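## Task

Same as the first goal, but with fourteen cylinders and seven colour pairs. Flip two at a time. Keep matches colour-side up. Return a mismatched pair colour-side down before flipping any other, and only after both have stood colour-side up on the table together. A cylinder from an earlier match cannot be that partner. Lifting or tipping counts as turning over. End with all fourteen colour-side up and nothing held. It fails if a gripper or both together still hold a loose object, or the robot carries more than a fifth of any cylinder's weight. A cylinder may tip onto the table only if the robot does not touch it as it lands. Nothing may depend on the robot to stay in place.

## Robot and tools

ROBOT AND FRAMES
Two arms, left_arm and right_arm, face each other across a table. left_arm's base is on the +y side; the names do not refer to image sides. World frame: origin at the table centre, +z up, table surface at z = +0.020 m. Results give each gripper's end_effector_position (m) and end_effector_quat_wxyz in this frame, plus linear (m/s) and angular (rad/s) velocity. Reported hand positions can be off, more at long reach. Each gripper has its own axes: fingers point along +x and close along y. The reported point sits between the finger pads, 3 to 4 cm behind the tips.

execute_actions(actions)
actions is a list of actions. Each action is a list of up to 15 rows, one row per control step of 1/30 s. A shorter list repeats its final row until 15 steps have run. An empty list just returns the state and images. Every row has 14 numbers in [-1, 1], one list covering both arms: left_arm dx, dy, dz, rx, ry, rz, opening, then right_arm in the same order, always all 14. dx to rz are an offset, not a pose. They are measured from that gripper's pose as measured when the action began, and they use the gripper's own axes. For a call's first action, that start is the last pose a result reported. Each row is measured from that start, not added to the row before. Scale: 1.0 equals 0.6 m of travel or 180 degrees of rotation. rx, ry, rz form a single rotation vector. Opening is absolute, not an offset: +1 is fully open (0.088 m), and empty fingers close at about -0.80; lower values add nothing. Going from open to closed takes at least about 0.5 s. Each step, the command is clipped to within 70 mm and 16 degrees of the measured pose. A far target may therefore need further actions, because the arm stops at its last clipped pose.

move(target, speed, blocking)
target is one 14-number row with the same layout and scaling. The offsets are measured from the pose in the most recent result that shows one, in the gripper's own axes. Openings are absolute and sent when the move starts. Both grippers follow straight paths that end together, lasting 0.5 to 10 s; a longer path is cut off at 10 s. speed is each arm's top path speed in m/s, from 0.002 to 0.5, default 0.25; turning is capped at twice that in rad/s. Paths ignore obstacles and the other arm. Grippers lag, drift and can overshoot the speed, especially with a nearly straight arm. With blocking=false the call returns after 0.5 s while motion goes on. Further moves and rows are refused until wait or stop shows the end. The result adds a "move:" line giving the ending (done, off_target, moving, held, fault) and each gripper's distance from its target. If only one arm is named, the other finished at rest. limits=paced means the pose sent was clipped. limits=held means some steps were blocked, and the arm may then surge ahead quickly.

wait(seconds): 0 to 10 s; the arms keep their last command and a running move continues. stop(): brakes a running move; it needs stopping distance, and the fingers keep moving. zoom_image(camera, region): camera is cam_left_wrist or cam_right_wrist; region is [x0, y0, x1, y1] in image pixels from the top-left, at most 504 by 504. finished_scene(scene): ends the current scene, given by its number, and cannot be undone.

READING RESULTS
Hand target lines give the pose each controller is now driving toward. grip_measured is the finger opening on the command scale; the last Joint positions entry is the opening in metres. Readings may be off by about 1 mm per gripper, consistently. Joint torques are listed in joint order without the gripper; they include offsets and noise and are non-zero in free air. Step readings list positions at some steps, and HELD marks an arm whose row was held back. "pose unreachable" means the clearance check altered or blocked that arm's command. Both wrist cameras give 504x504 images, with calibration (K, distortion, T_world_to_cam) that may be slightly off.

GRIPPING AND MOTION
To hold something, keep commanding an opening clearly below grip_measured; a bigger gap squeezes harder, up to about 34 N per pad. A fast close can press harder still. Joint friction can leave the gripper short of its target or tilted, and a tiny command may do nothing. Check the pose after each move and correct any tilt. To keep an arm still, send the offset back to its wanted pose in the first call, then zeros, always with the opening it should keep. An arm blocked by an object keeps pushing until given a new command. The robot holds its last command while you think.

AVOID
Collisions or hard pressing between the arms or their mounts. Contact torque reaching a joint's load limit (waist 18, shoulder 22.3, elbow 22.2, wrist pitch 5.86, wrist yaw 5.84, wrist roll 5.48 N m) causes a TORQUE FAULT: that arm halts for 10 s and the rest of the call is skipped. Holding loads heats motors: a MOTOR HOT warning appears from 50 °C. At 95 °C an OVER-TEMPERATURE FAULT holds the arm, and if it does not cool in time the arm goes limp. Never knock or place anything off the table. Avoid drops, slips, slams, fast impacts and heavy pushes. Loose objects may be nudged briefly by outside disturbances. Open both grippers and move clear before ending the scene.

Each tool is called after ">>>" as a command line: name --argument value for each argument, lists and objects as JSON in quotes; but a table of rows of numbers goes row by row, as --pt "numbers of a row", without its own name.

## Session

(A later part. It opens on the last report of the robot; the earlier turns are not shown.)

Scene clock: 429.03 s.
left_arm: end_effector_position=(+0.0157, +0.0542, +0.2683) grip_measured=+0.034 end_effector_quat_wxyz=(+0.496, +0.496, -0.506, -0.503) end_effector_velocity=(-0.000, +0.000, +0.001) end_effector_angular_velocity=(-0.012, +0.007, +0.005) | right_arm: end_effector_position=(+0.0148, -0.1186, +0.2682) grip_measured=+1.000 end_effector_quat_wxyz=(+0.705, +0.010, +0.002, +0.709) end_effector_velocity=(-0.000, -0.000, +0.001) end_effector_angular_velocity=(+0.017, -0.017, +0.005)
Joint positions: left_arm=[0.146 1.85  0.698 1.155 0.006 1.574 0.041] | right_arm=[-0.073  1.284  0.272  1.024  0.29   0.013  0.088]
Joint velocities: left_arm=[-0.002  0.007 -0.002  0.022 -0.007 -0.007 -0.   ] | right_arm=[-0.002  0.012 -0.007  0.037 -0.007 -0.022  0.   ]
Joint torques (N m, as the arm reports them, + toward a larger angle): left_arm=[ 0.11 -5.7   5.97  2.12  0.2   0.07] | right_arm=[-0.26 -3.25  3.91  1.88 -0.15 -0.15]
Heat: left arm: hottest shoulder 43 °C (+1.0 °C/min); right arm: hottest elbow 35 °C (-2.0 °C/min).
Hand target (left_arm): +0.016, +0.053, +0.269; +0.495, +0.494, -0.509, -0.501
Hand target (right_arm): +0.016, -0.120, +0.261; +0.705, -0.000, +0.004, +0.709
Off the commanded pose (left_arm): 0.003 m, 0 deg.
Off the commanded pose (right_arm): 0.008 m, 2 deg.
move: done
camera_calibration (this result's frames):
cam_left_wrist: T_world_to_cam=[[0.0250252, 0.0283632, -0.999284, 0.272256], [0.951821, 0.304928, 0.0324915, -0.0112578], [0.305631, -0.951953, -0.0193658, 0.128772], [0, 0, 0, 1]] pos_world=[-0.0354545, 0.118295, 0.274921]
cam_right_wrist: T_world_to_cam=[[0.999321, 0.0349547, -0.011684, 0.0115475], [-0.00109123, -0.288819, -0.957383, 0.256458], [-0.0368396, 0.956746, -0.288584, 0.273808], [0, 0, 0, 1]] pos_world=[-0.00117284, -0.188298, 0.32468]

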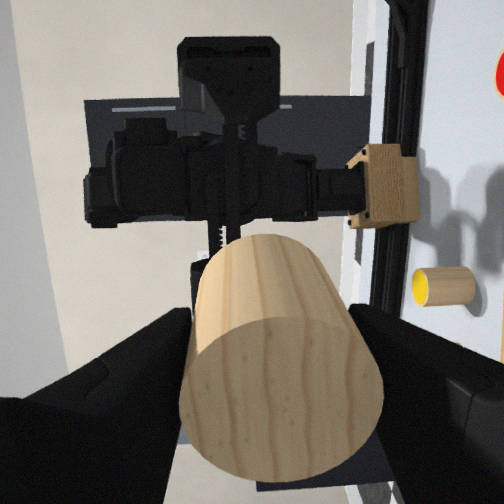

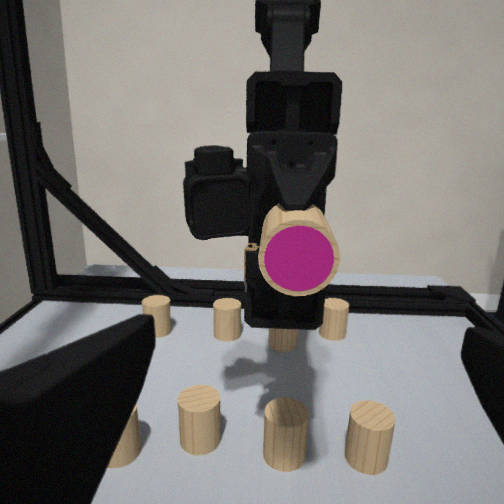

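Magenta; mismatch display.

>>> move --target '[0.104,-0.005,0.002,0,0,0,-0.3, 0.096,-0.004,-0.004,-0.006,0,0,1]' --speed 0.1

>>> move --target '[0,0,0,0,0,0,-0.3, 0,0,0,0,0,0,-0.3]'

>>> move --target '[0,0,0,0,0,0,1, 0,0,0,0,0,0,-0.3]'

>>> move --target '[-0.1,0.006,0,0,0,0.004,1, -0.1,0,0,0,0,0,-0.3]' --speed 0.15

>>> move --target '[0,0,0,0,0,0,1, 0,0,-0.22,0,0.506,0,-0.3]' --speed 0.3

>>> move --target '[0,0,0,0,0,0,1, 0.098,0,0,0,0,0,-0.3]' --speed 0.06

>>> move --target '[0,0,0,0,0,0,1, 0,0,0,0,0,0,0.6]'

>>> wait --seconds 1.5

>>> move --target '[0,0,0,0,0,0,1, 0,0,0,0,0,0,-0.3]'

>>> move --target '[0,0,0,0,0,0,1, -0.09,0,0,0,0,0,-0.3]' --speed 0.15

>>> move --target '[0,0,0,0,0,0,1, -0.212,0,0,0,-0.498,0,-0.3]' --speed 0.3

Scene clock: 437.57 s.
left_arm: end_effector_position=(+0.0146, -0.0055, +0.2644) grip_measured=+0.034 end_effector_quat_wxyz=(+0.495, +0.496, -0.505, -0.504) end_effector_velocity=(-0.001, -0.003, -0.001) end_effector_angular_velocity=(+0.003, +0.007, +0.015) | right_arm: end_effector_position=(+0.0169, -0.0642, +0.2659) grip_measured=+1.000 end_effector_quat_wxyz=(+0.705, +0.005, -0.002, +0.709) end_effector_velocity=(-0.003, +0.003, +0.000) end_effector_angular_velocity=(-0.002, -0.008, +0.019)
Joint positions: left_arm=[0.145 2.026 0.958 1.067 0.006 1.574 0.041] | right_arm=[-0.145  1.535  0.451  1.094  0.218  0.002  0.088]
Joint velocities: left_arm=[-0.007  0.007  0.012 -0.007 -0.022 -0.007 -0.   ] | right_arm=[-0.002  0.007  0.012 -0.007 -0.022 -0.007  0.   ]
Joint torques (N m, as the arm reports them, + toward a larger angle): left_arm=[-0.32 -7.05  6.98  1.7  -0.12 -0.03] | right_arm=[-0.03 -4.62  6.73  1.98 -0.09 -0.18]
Heat: left arm: hottest shoulder 42 °C (-1.0 °C/min); right arm: hottest shoulder 34 °C (-1.0 °C/min).
Hand target (left_arm): +0.014, -0.008, +0.265; +0.496, +0.495, -0.506, -0.503
Hand target (right_arm): +0.017, -0.061, +0.266; +0.705, +0.004, -0.005, +0.709
Off the commanded pose (left_arm): 0.003 m, 0 deg.
Off the commanded pose (right_arm): 0.003 m, 0 deg.
move: done
camera_calibration (this result's frames):
cam_left_wrist: T_world_to_cam=[[0.0251042, 0.0321461, -0.999168, 0.270078], [0.952168, 0.303712, 0.0336946, 0.00778648], [0.304543, -0.952221, -0.022984, 0.0732492], [0, 0, 0, 1]] pos_world=[-0.0365016, 0.0587027, 0.271274]
cam_right_wrist: T_world_to_cam=[[0.999419, 0.0340469, 0.00144222, 0.00398207], [0.0112831, -0.290678, -0.956755, 0.269401], [-0.0321553, 0.956215, -0.290893, 0.221688], [0, 0, 0, 1]] pos_world=[0.000109006, -0.133808, 0.322232]

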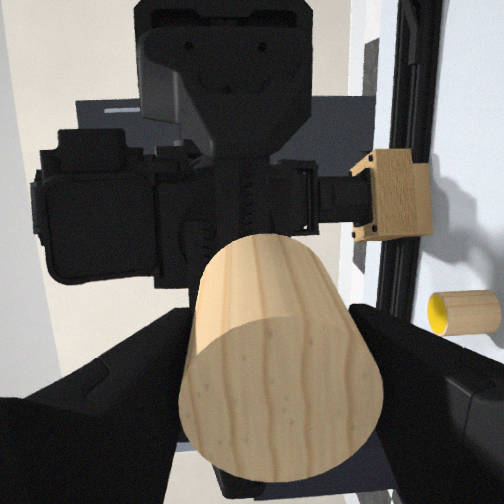

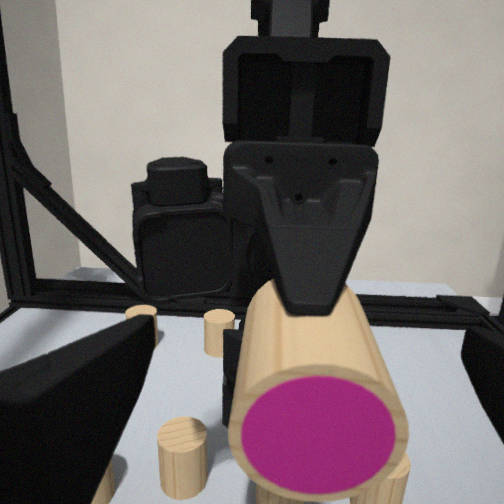

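Scene clock: 438.07 s.
left_arm: end_effector_position=(+0.0145, -0.0055, +0.2643) grip_measured=+0.034 end_effector_quat_wxyz=(+0.494, +0.496, -0.505, -0.504) end_effector_velocity=(-0.000, +0.001, -0.003) end_effector_angular_velocity=(+0.012, +0.007, +0.005) | right_arm: end_effector_position=(+0.0170, -0.0642, +0.2659) grip_measured=+0.022 end_effector_quat_wxyz=(+0.706, +0.005, -0.002, +0.709) end_effector_velocity=(-0.000, -0.000, -0.002) end_effector_angular_velocity=(-0.007, -0.009, +0.005)
Joint positions: left_arm=[0.145 2.026 0.958 1.067 0.007 1.574 0.041] | right_arm=[-0.145  1.535  0.451  1.094  0.219  0.002  0.04 ]
Joint velocities: left_arm=[-0.002 -0.002 -0.007 -0.007 -0.007 -0.007  0.   ] | right_arm=[-0.002 -0.002 -0.002 -0.007 -0.007 -0.007 -0.   ]
Joint torques (N m, as the arm reports them, + toward a larger angle): left_arm=[ 0.   -7.69  5.69  1.78 -0.04 -0.04] | right_arm=[ 0.04 -5.66  5.37  1.82 -0.03 -0.01]
Heat: left arm: hottest shoulder 42 °C (-2.0 °C/min); right arm: hottest shoulder 34 °C (-1.0 °C/min).
Hand target (left_arm): +0.015, -0.005, +0.264; +0.495, +0.496, -0.505, -0.504
Hand target (right_arm): +0.017, -0.064, +0.266; +0.705, +0.005, -0.002, +0.709
Off the commanded pose (left_arm): 0.000 m, 0 deg.
Off the commanded pose (right_arm): 0.000 m, 0 deg.
move: done
camera_calibration (this result's frames):
cam_left_wrist: T_world_to_cam=[[0.0251331, 0.0325081, -0.999155, 0.269995], [0.952399, 0.302973, 0.0338143, 0.00785887], [0.303816, -0.952445, -0.023346, 0.0733893], [0, 0, 0, 1]] pos_world=[-0.0365675, 0.0587412, 0.271215]
cam_right_wrist: T_world_to_cam=[[0.999445, 0.0332844, 0.0014345, 0.00381996], [0.011054, -0.290688, -0.956754, 0.269403], [-0.031428, 0.956239, -0.290894, 0.22168], [0, 0, 0, 1]] pos_world=[0.000171154, -0.133794, 0.322232]

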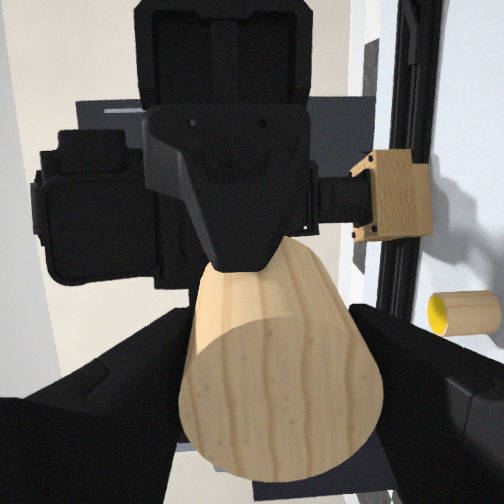

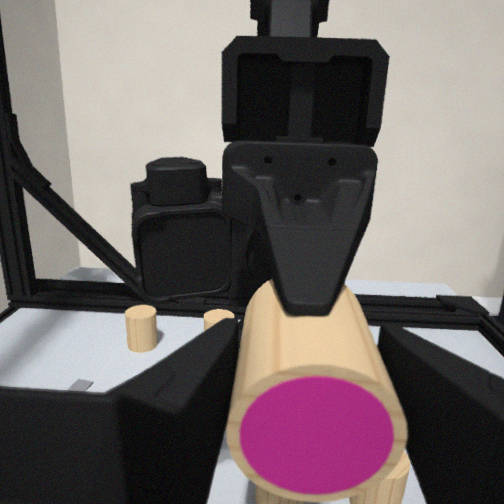

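Scene clock: 438.77 s.
left_arm: end_effector_position=(+0.0145, -0.0055, +0.2643) grip_measured=+1.000 end_effector_quat_wxyz=(+0.494, +0.496, -0.505, -0.504) end_effector_velocity=(+0.002, +0.001, -0.001) end_effector_angular_velocity=(+0.007, -0.007, +0.020) | right_arm: end_effector_position=(+0.0170, -0.0642, +0.2659) grip_measured=+0.022 end_effector_quat_wxyz=(+0.706, +0.005, -0.002, +0.709) end_effector_velocity=(+0.000, -0.001, -0.007) end_effector_angular_velocity=(-0.026, +0.001, +0.005)
Joint positions: left_arm=[0.145 2.026 0.958 1.067 0.007 1.574 0.088] | right_arm=[-0.145  1.535  0.451  1.094  0.219  0.002  0.04 ]
Joint velocities: left_arm=[-0.002 -0.002 -0.002 -0.007 -0.022  0.007  0.   ] | right_arm=[-0.002 -0.002 -0.007 -0.022 -0.007  0.007 -0.   ]
Joint torques (N m, as the arm reports them, + toward a larger angle): left_arm=[-0.16 -7.78  5.82  1.75  0.02 -0.03] | right_arm=[ 0.07 -5.66  5.32  1.83  0.01  0.  ]
Heat: left arm: hottest shoulder 42 °C (-2.0 °C/min); right arm: hottest shoulder 34 °C (-1.0 °C/min).
Hand target (left_arm): +0.014, -0.005, +0.264; +0.494, +0.496, -0.505, -0.504
Hand target (right_arm): +0.017, -0.064, +0.266; +0.706, +0.005, -0.002, +0.709
Off the commanded pose (left_arm): 0.000 m, 0 deg.
Off the commanded pose (right_arm): 0.000 m, 0 deg.
move: done
camera_calibration (this result's frames):
cam_left_wrist: T_world_to_cam=[[0.0251331, 0.0325081, -0.999155, 0.269995], [0.952399, 0.302973, 0.0338143, 0.00785887], [0.303816, -0.952445, -0.023346, 0.0733893], [0, 0, 0, 1]] pos_world=[-0.0365675, 0.0587412, 0.271215]
cam_right_wrist: T_world_to_cam=[[0.999445, 0.0332844, 0.0014345, 0.00381996], [0.011054, -0.290688, -0.956754, 0.269403], [-0.031428, 0.956239, -0.290894, 0.22168], [0, 0, 0, 1]] pos_world=[0.000171154, -0.133794, 0.322232]

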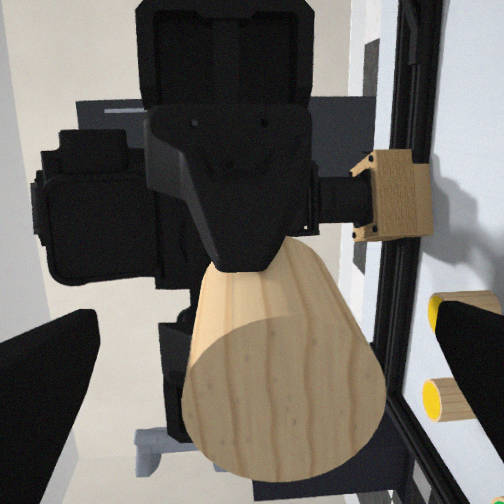

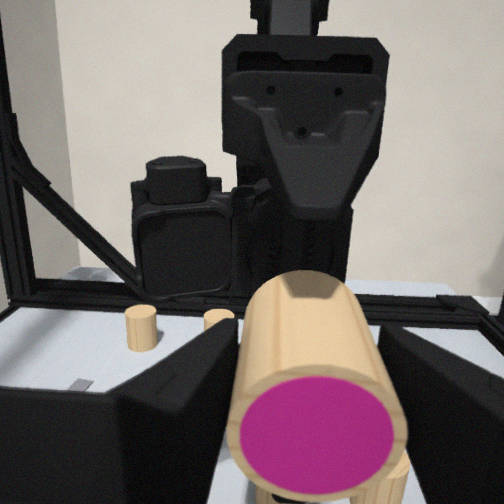

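Scene clock: 439.67 s.
left_arm: end_effector_position=(+0.0152, +0.0524, +0.2639) grip_measured=+1.000 end_effector_quat_wxyz=(+0.495, +0.496, -0.506, -0.504) end_effector_velocity=(+0.000, +0.003, -0.001) end_effector_angular_velocity=(+0.007, +0.007, -0.005) | right_arm: end_effector_position=(+0.0170, -0.1211, +0.2677) grip_measured=+0.022 end_effector_quat_wxyz=(+0.705, +0.008, -0.003, +0.709) end_effector_velocity=(+0.001, -0.003, -0.002) end_effector_angular_velocity=(-0.012, -0.011, -0.005)
Joint positions: left_arm=[0.145 1.869 0.702 1.169 0.007 1.574 0.088] | right_arm=[-0.079  1.274  0.26   1.031  0.284  0.002  0.04 ]
Joint velocities: left_arm=[ 0.002 -0.012 -0.012 -0.007  0.007 -0.007  0.   ] | right_arm=[ 0.002 -0.017 -0.007 -0.022  0.007 -0.007 -0.   ]
Joint torques (N m, as the arm reports them, + toward a larger angle): left_arm=[-0.01 -7.73  4.73  2.    0.03 -0.05] | right_arm=[ 0.23 -4.8   4.18  1.78  0.09 -0.02]
Heat: left arm: hottest shoulder 42 °C (-2.0 °C/min); right arm: hottest shoulder 34 °C (-1.0 °C/min).
Hand target (left_arm): +0.015, +0.054, +0.268; +0.497, +0.493, -0.508, -0.501
Hand target (right_arm): +0.017, -0.124, +0.265; +0.706, +0.005, -0.002, +0.709
Off the commanded pose (left_arm): 0.005 m, 1 deg.
Off the commanded pose (right_arm): 0.004 m, 0 deg.
move: done
camera_calibration (this result's frames):
cam_left_wrist: T_world_to_cam=[[0.0251059, 0.0302212, -0.999228, 0.267854], [0.9524, 0.303049, 0.0330949, -0.0101151], [0.303816, -0.952496, -0.0211744, 0.127675], [0, 0, 0, 1]] pos_world=[-0.0358809, 0.116581, 0.270685]
cam_right_wrist: T_world_to_cam=[[0.99942, 0.0340502, -0.000660478, 0.00639746], [0.00909672, -0.28559, -0.958309, 0.255722], [-0.0328192, 0.957747, -0.285734, 0.275426], [0, 0, 0, 1]] pos_world=[0.000319295, -0.190975, 0.323763]

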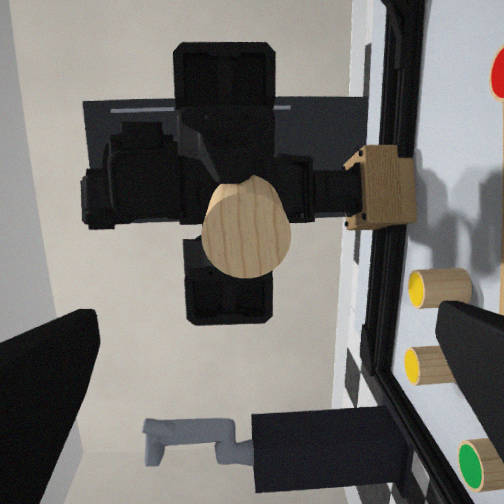

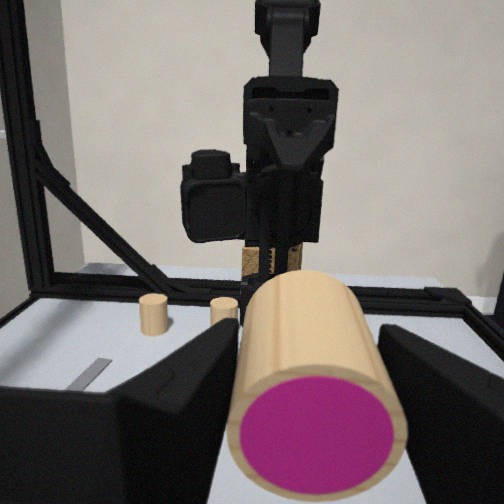

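Scene clock: 442.77 s.
left_arm: end_effector_position=(+0.0152, +0.0524, +0.2638) grip_measured=+1.000 end_effector_quat_wxyz=(+0.495, +0.496, -0.506, -0.504) end_effector_velocity=(-0.000, +0.001, -0.001) end_effector_angular_velocity=(+0.008, +0.022, +0.005) | right_arm: end_effector_position=(+0.0173, -0.1212, +0.1367) grip_measured=+0.022 end_effector_quat_wxyz=(+0.504, -0.499, +0.499, +0.498) end_effector_velocity=(-0.000, -0.000, +0.006) end_effector_angular_velocity=(-0.013, +0.005, +0.005)
Joint positions: left_arm=[0.145 1.869 0.701 1.169 0.007 1.574 0.088] | right_arm=[-0.202  1.878  1.295 -0.985  0.007  0.173  0.04 ]
Joint velocities: left_arm=[-0.002 -0.002 -0.002 -0.007 -0.007 -0.022  0.   ] | right_arm=[-0.002  0.002  0.027 -0.037 -0.007 -0.007 -0.   ]
Joint torques (N m, as the arm reports them, + toward a larger angle): left_arm=[-0.01 -6.51  5.39  1.75  0.   -0.03] | right_arm=[-0.17 -6.8   6.6  -0.09 -0.16 -0.13]
Heat: left arm: hottest shoulder 42 °C (-2.0 °C/min); right arm: hottest elbow 35 °C (+0.0 °C/min).
Hand target (left_arm): +0.015, +0.052, +0.264; +0.495, +0.496, -0.506, -0.504
Hand target (right_arm): +0.017, -0.119, +0.135; +0.501, -0.501, +0.501, +0.498
Off the commanded pose (left_arm): 0.000 m, 0 deg.
Off the commanded pose (right_arm): 0.003 m, 1 deg.
move: done
camera_calibration (this result's frames):
cam_left_wrist: T_world_to_cam=[[0.0251104, 0.0306024, -0.999216, 0.267687], [0.9524, 0.303037, 0.0332148, -0.0101656], [0.303816, -0.952487, -0.0215363, 0.12784], [0, 0, 0, 1]] pos_world=[-0.03588, 0.116655, 0.270568]
cam_right_wrist: T_world_to_cam=[[0.999737, -0.00128972, -0.0228794, 0.00479796], [0.00557185, -0.954772, 0.297288, -0.122518], [-0.022228, -0.297337, -0.954514, 0.177255], [0, 0, 0, 1]] pos_world=[-0.000174025, -0.0642662, 0.205725]

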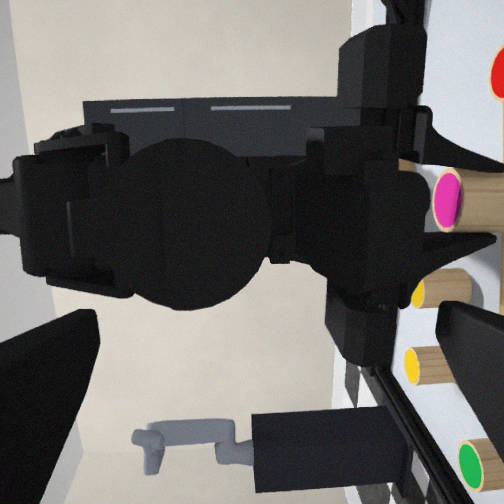

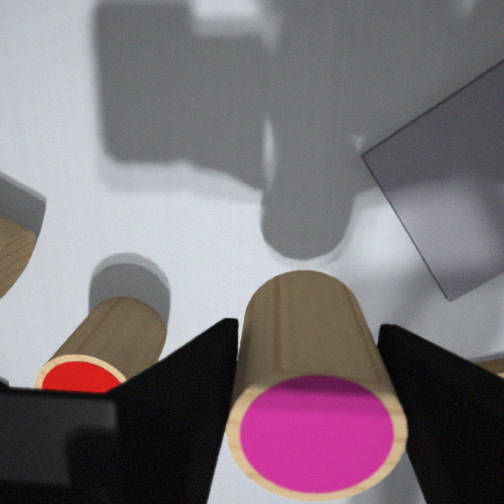

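Scene clock: 444.10 s.
left_arm: end_effector_position=(+0.0152, +0.0524, +0.2638) grip_measured=+1.000 end_effector_quat_wxyz=(+0.495, +0.496, -0.506, -0.504) end_effector_velocity=(-0.000, +0.002, -0.003) end_effector_angular_velocity=(+0.012, -0.007, +0.005) | right_arm: end_effector_position=(+0.0165, -0.1167, +0.0847) grip_measured=+0.022 end_effector_quat_wxyz=(+0.508, -0.493, +0.495, +0.504) end_effector_velocity=(-0.003, +0.001, +0.000) end_effector_angular_velocity=(+0.004, +0.023, -0.009)
Joint positions: left_arm=[0.145 1.869 0.701 1.169 0.007 1.574 0.088] | right_arm=[-0.202  1.963  1.184 -0.769  0.007  0.173  0.04 ]
Joint velocities: left_arm=[-0.002 -0.002 -0.007 -0.007 -0.007  0.007  0.   ] | right_arm=[-0.002 -0.002 -0.002  0.007 -0.022  0.007 -0.   ]
Joint torques (N m, as the arm reports them, + toward a larger angle): left_arm=[-0.07 -6.43  5.35  1.77  0.   -0.02] | right_arm=[-0.05 -7.23  3.55  0.32  0.   -0.03]
Heat: left arm: hottest shoulder 42 °C (-2.0 °C/min); right arm: hottest elbow 35 °C (+0.0 °C/min).
Hand target (left_arm): +0.015, +0.052, +0.264; +0.495, +0.496, -0.506, -0.504
Hand target (right_arm): +0.018, -0.121, +0.078; +0.504, -0.499, +0.499, +0.498
Off the commanded pose (left_arm): 0.000 m, 0 deg.
Off the commanded pose (right_arm): 0.008 m, 1 deg.
move: done
camera_calibration (this result's frames):
cam_left_wrist: T_world_to_cam=[[0.0251104, 0.0306024, -0.999216, 0.267687], [0.9524, 0.303037, 0.0332148, -0.0101656], [0.303816, -0.952487, -0.0215363, 0.12784], [0, 0, 0, 1]] pos_world=[-0.03588, 0.116655, 0.270568]
cam_right_wrist: T_world_to_cam=[[0.999652, -0.00078016, -0.0263699, 0.00471158], [0.00656905, -0.960718, 0.277448, -0.101845], [-0.0255505, -0.277525, -0.960379, 0.131741], [0, 0, 0, 1]] pos_world=[-0.000674876, -0.0612796, 0.154902]

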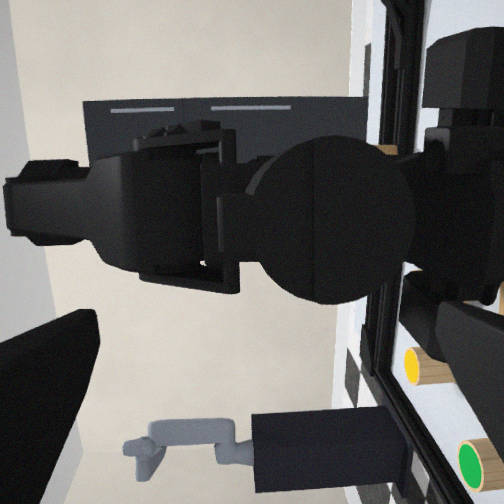

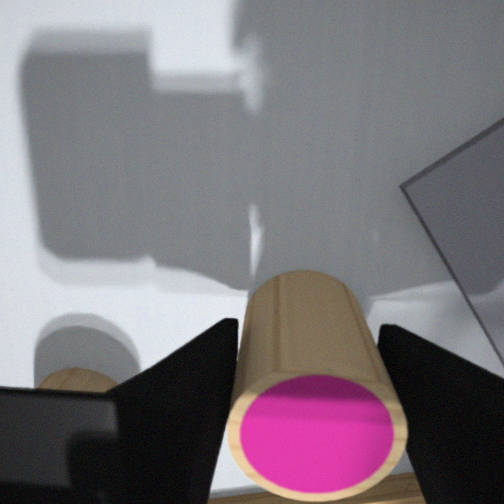

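Scene clock: 444.77 s.
left_arm: end_effector_position=(+0.0152, +0.0524, +0.2638) grip_measured=+1.000 end_effector_quat_wxyz=(+0.495, +0.496, -0.506, -0.504) end_effector_velocity=(-0.000, +0.002, -0.001) end_effector_angular_velocity=(+0.007, +0.007, +0.005) | right_arm: end_effector_position=(+0.0165, -0.1167, +0.0847) grip_measured=+0.598 end_effector_quat_wxyz=(+0.508, -0.493, +0.495, +0.504) end_effector_velocity=(+0.002, -0.000, -0.001) end_effector_angular_velocity=(+0.001, +0.007, +0.000)
Joint positions: left_arm=[0.145 1.869 0.701 1.169 0.007 1.574 0.088] | right_arm=[-0.202  1.963  1.184 -0.768  0.006  0.173  0.068]
Joint velocities: left_arm=[-0.002 -0.007 -0.007 -0.007 -0.007 -0.007  0.   ] | right_arm=[-0.007 -0.002 -0.007  0.007 -0.007 -0.007  0.001]
Joint torques (N m, as the arm reports them, + toward a larger angle): left_arm=[ 0.03 -6.37  5.4   1.73  0.   -0.03] | right_arm=[ 0.07 -8.59  4.88  0.13  0.03 -0.02]
Heat: left arm: hottest shoulder 42 °C (-2.0 °C/min); right arm: hottest elbow 35 °C (+0.0 °C/min).
Hand target (left_arm): +0.015, +0.052, +0.264; +0.495, +0.496, -0.506, -0.504
Hand target (right_arm): +0.017, -0.117, +0.085; +0.508, -0.493, +0.495, +0.504
Off the commanded pose (left_arm): 0.000 m, 0 deg.
Off the commanded pose (right_arm): 0.000 m, 0 deg.
move: done
camera_calibration (this result's frames):
cam_left_wrist: T_world_to_cam=[[0.0251104, 0.0306024, -0.999216, 0.267687], [0.9524, 0.303037, 0.0332148, -0.0101656], [0.303816, -0.952487, -0.0215363, 0.12784], [0, 0, 0, 1]] pos_world=[-0.03588, 0.116655, 0.270568]
cam_right_wrist: T_world_to_cam=[[0.99964, -0.000762929, -0.0268092, 0.00482143], [0.0066994, -0.960805, 0.277144, -0.101762], [-0.0259698, -0.277224, -0.960454, 0.131809], [0, 0, 0, 1]] pos_world=[-0.000714892, -0.0612291, 0.154928]

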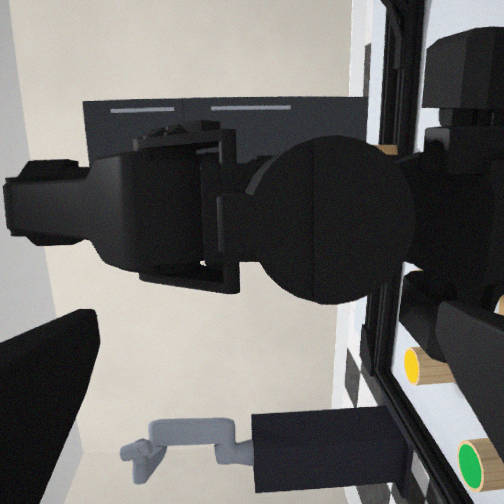

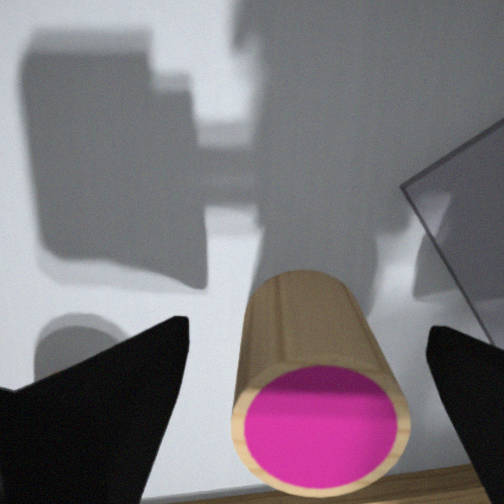

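Scene clock: 446.27 s.
left_arm: end_effector_position=(+0.0152, +0.0524, +0.2638) grip_measured=+1.000 end_effector_quat_wxyz=(+0.495, +0.496, -0.506, -0.504) end_effector_velocity=(-0.000, +0.002, -0.003) end_effector_angular_velocity=(+0.012, -0.007, +0.005) | right_arm: end_effector_position=(+0.0165, -0.1167, +0.0847) grip_measured=+0.600 end_effector_quat_wxyz=(+0.508, -0.493, +0.495, +0.504) end_effector_velocity=(+0.003, -0.005, +0.000) end_effector_angular_velocity=(-0.020, -0.011, +0.005)
Joint positions: left_arm=[0.145 1.869 0.701 1.169 0.007 1.574 0.088] | right_arm=[-0.202  1.963  1.184 -0.768  0.006  0.173  0.068]
Joint velocities: left_arm=[-0.002 -0.002 -0.007 -0.007 -0.007  0.007  0.   ] | right_arm=[-0.002 -0.002 -0.002 -0.022  0.007 -0.007 -0.   ]
Joint torques (N m, as the arm reports them, + toward a larger angle): left_arm=[ 0.04 -6.49  5.35  1.75  0.01 -0.03] | right_arm=[ 0.08 -8.54  4.9   0.14  0.01 -0.02]
Heat: left arm: hottest shoulder 42 °C (-2.0 °C/min); right arm: hottest elbow 35 °C (+0.0 °C/min).
Hand target (left_arm): +0.015, +0.052, +0.264; +0.495, +0.496, -0.506, -0.504
Hand target (right_arm): +0.017, -0.117, +0.085; +0.508, -0.493, +0.495, +0.504
Off the commanded pose (left_arm): 0.000 m, 0 deg.
Off the commanded pose (right_arm): 0.000 m, 0 deg.
wait: 1.50 s; at rest by 0.17 s
camera_calibration (this result's frames):
cam_left_wrist: T_world_to_cam=[[0.0251104, 0.0306024, -0.999216, 0.267687], [0.9524, 0.303037, 0.0332148, -0.0101656], [0.303816, -0.952487, -0.0215363, 0.12784], [0, 0, 0, 1]] pos_world=[-0.03588, 0.116655, 0.270568]
cam_right_wrist: T_world_to_cam=[[0.99964, -0.000762929, -0.0268092, 0.00482143], [0.0066994, -0.960805, 0.277144, -0.101762], [-0.0259698, -0.277224, -0.960454, 0.131809], [0, 0, 0, 1]] pos_world=[-0.000714892, -0.0612291, 0.154928]

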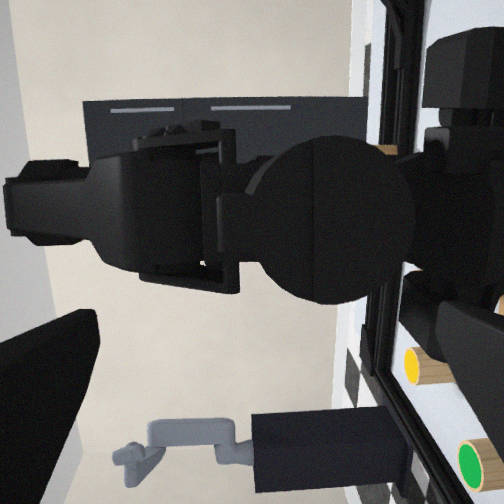

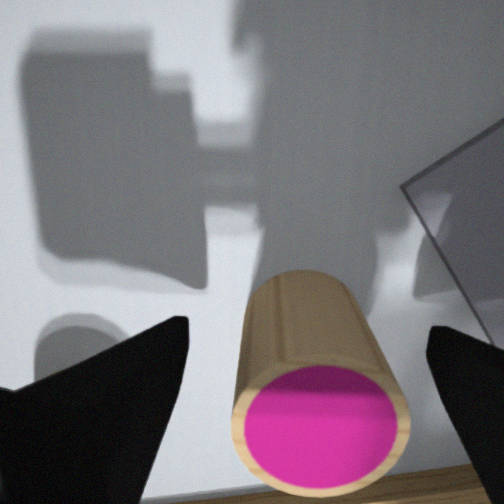

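Scene clock: 446.77 s.
left_arm: end_effector_position=(+0.0152, +0.0524, +0.2638) grip_measured=+1.000 end_effector_quat_wxyz=(+0.495, +0.496, -0.506, -0.504) end_effector_velocity=(-0.002, +0.001, +0.001) end_effector_angular_velocity=(+0.003, +0.007, -0.010) | right_arm: end_effector_position=(+0.0166, -0.1167, +0.0847) grip_measured=+0.021 end_effector_quat_wxyz=(+0.508, -0.493, +0.495, +0.504) end_effector_velocity=(+0.000, -0.002, +0.000) end_effector_angular_velocity=(-0.008, +0.006, -0.010)
Joint positions: left_arm=[0.145 1.869 0.701 1.169 0.007 1.574 0.088] | right_arm=[-0.202  1.963  1.184 -0.769  0.007  0.173  0.04 ]
Joint velocities: left_arm=[-0.002 -0.007 -0.002 -0.007  0.007 -0.007  0.   ] | right_arm=[-0.002 -0.002 -0.002 -0.007 -0.007  0.007 -0.   ]
Joint torques (N m, as the arm reports them, + toward a larger angle): left_arm=[-0.07 -6.45  5.39  1.72 -0.01 -0.07] | right_arm=[ 0.04 -8.55  4.94  0.17 -0.03 -0.02]
Heat: left arm: hottest shoulder 42 °C (-2.0 °C/min); right arm: hottest elbow 35 °C (+0.0 °C/min).
Hand target (left_arm): +0.015, +0.052, +0.264; +0.495, +0.496, -0.506, -0.504
Hand target (right_arm): +0.016, -0.117, +0.085; +0.508, -0.493, +0.495, +0.504
Off the commanded pose (left_arm): 0.000 m, 0 deg.
Off the commanded pose (right_arm): 0.000 m, 0 deg.
move: done
camera_calibration (this result's frames):
cam_left_wrist: T_world_to_cam=[[0.0251104, 0.0306024, -0.999216, 0.267687], [0.9524, 0.303037, 0.0332148, -0.0101656], [0.303816, -0.952487, -0.0215363, 0.12784], [0, 0, 0, 1]] pos_world=[-0.03588, 0.116655, 0.270568]
cam_right_wrist: T_world_to_cam=[[0.999671, -0.000794543, -0.025618, 0.00453277], [0.00634341, -0.960753, 0.277332, -0.101818], [-0.0248329, -0.277403, -0.960433, 0.131756], [0, 0, 0, 1]] pos_world=[-0.000613505, -0.0612692, 0.154897]

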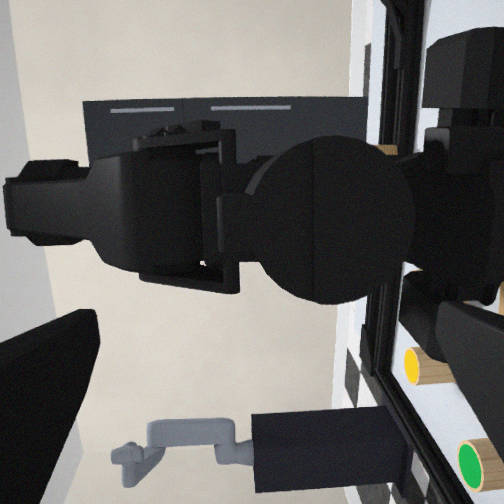

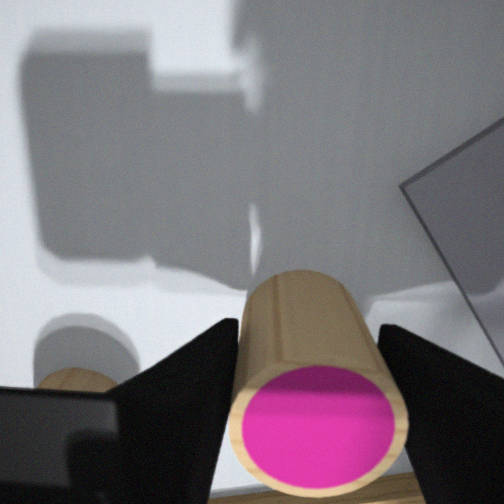

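Scene clock: 447.63 s.
left_arm: end_effector_position=(+0.0152, +0.0524, +0.2638) grip_measured=+1.000 end_effector_quat_wxyz=(+0.495, +0.496, -0.506, -0.504) end_effector_velocity=(-0.000, +0.001, -0.001) end_effector_angular_velocity=(+0.007, +0.007, +0.005) | right_arm: end_effector_position=(+0.0174, -0.1213, +0.1326) grip_measured=+0.021 end_effector_quat_wxyz=(+0.505, -0.498, +0.498, +0.498) end_effector_velocity=(-0.000, +0.001, +0.002) end_effector_angular_velocity=(+0.001, +0.007, +0.020)
Joint positions: left_arm=[0.145 1.869 0.701 1.169 0.007 1.574 0.088] | right_arm=[-0.202  1.881  1.281 -0.966  0.007  0.173  0.04 ]
Joint velocities: left_arm=[-0.002 -0.002 -0.002 -0.007 -0.007 -0.007  0.   ] | right_arm=[-0.002 -0.002  0.007 -0.007 -0.007 -0.022 -0.001]
Joint torques (N m, as the arm reports them, + toward a larger angle): left_arm=[-0.13 -6.42  5.35  1.76 -0.01 -0.04] | right_arm=[ 0.09 -9.37  6.61 -0.06  0.01  0.01]
Heat: left arm: hottest shoulder 42 °C (-2.0 °C/min); right arm: hottest shoulder 35 °C (+0.0 °C/min).
Hand target (left_arm): +0.015, +0.052, +0.264; +0.495, +0.496, -0.506, -0.504
Hand target (right_arm): +0.016, -0.118, +0.139; +0.508, -0.493, +0.495, +0.504
Off the commanded pose (left_arm): 0.000 m, 0 deg.
Off the commanded pose (right_arm): 0.007 m, 1 deg.
move: done
camera_calibration (this result's frames):
cam_left_wrist: T_world_to_cam=[[0.0251104, 0.0306024, -0.999216, 0.267687], [0.9524, 0.303037, 0.0332148, -0.0101656], [0.303816, -0.952487, -0.0215363, 0.12784], [0, 0, 0, 1]] pos_world=[-0.03588, 0.116655, 0.270568]
cam_right_wrist: T_world_to_cam=[[0.999744, -0.00122968, -0.0225722, 0.00452914], [0.0054773, -0.955588, 0.294653, -0.121192], [-0.021932, -0.294702, -0.955338, 0.173728], [0, 0, 0, 1]] pos_world=[-0.0000539746, -0.0646057, 0.201781]

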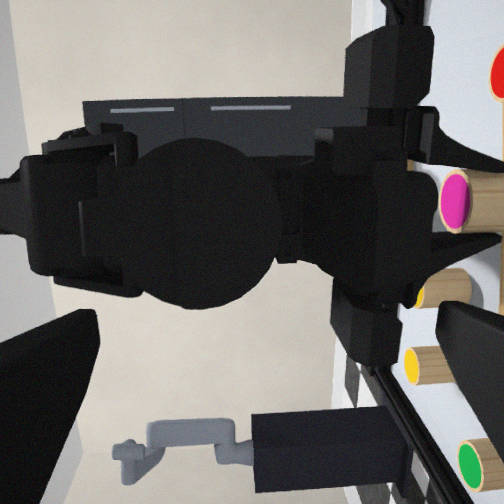

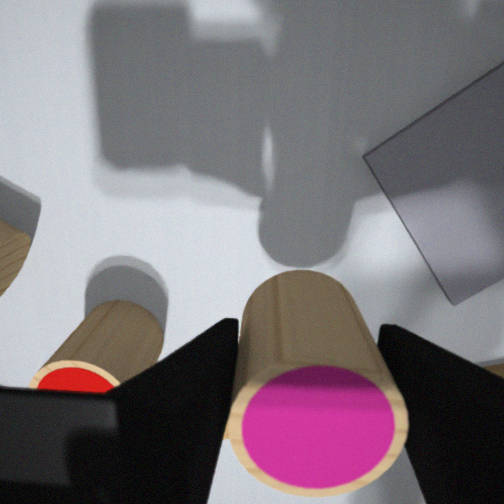

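Scene clock: 450.77 s.
left_arm: end_effector_position=(+0.0152, +0.0524, +0.2638) grip_measured=+1.000 end_effector_quat_wxyz=(+0.495, +0.496, -0.506, -0.504) end_effector_velocity=(-0.005, +0.000, -0.007) end_effector_angular_velocity=(+0.027, +0.007, -0.015) | right_arm: end_effector_position=(+0.0169, -0.1207, +0.2664) grip_measured=+0.021 end_effector_quat_wxyz=(+0.707, +0.010, +0.001, +0.708) end_effector_velocity=(-0.000, -0.001, -0.004) end_effector_angular_velocity=(-0.007, -0.024, +0.005)
Joint positions: left_arm=[0.145 1.869 0.701 1.169 0.007 1.574 0.088] | right_arm=[-0.076  1.282  0.26   1.035  0.291  0.01   0.04 ]
Joint velocities: left_arm=[-0.007  0.002 -0.002 -0.022  0.007 -0.007  0.   ] | right_arm=[-0.002  0.007 -0.007  0.007 -0.007 -0.022 -0.   ]
Joint torques (N m, as the arm reports them, + toward a larger angle): left_arm=[-0.03 -6.37  5.37  1.75  0.   -0.05] | right_arm=[ 0.33 -3.2   4.2   2.08  0.12 -0.19]
Heat: left arm: hottest shoulder 42 °C (-2.0 °C/min); right arm: hottest shoulder 35 °C (+0.0 °C/min).
Hand target (left_arm): +0.015, +0.052, +0.264; +0.495, +0.496, -0.506, -0.504
Hand target (right_arm): +0.017, -0.122, +0.260; +0.707, +0.001, +0.001, +0.707
Off the commanded pose (left_arm): 0.000 m, 0 deg.
Off the commanded pose (right_arm): 0.007 m, 1 deg.
move: done
camera_calibration (this result's frames):
cam_left_wrist: T_world_to_cam=[[0.0251104, 0.0306024, -0.999216, 0.267687], [0.9524, 0.303037, 0.0332148, -0.0101656], [0.303816, -0.952487, -0.0215363, 0.12784], [0, 0, 0, 1]] pos_world=[-0.03588, 0.116655, 0.270568]
cam_right_wrist: T_world_to_cam=[[0.9995, 0.0303494, -0.00884517, 0.00826085], [0.000274044, -0.288111, -0.957597, 0.254217], [-0.0316109, 0.957116, -0.287976, 0.275192], [0, 0, 0, 1]] pos_world=[0.000372667, -0.190398, 0.32276]

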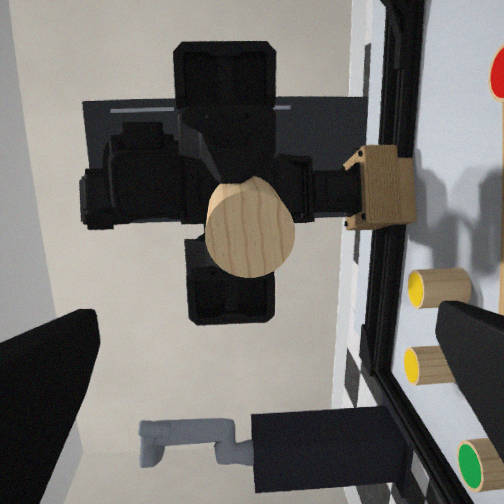

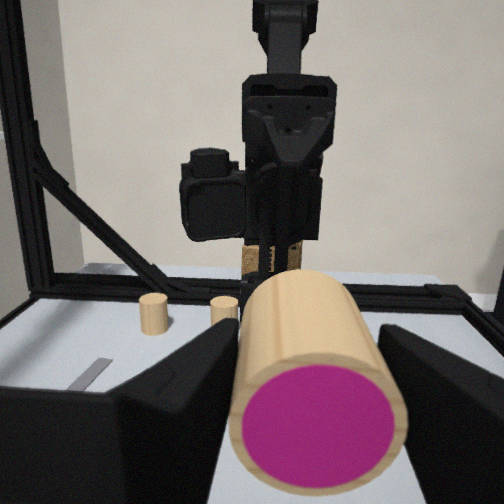

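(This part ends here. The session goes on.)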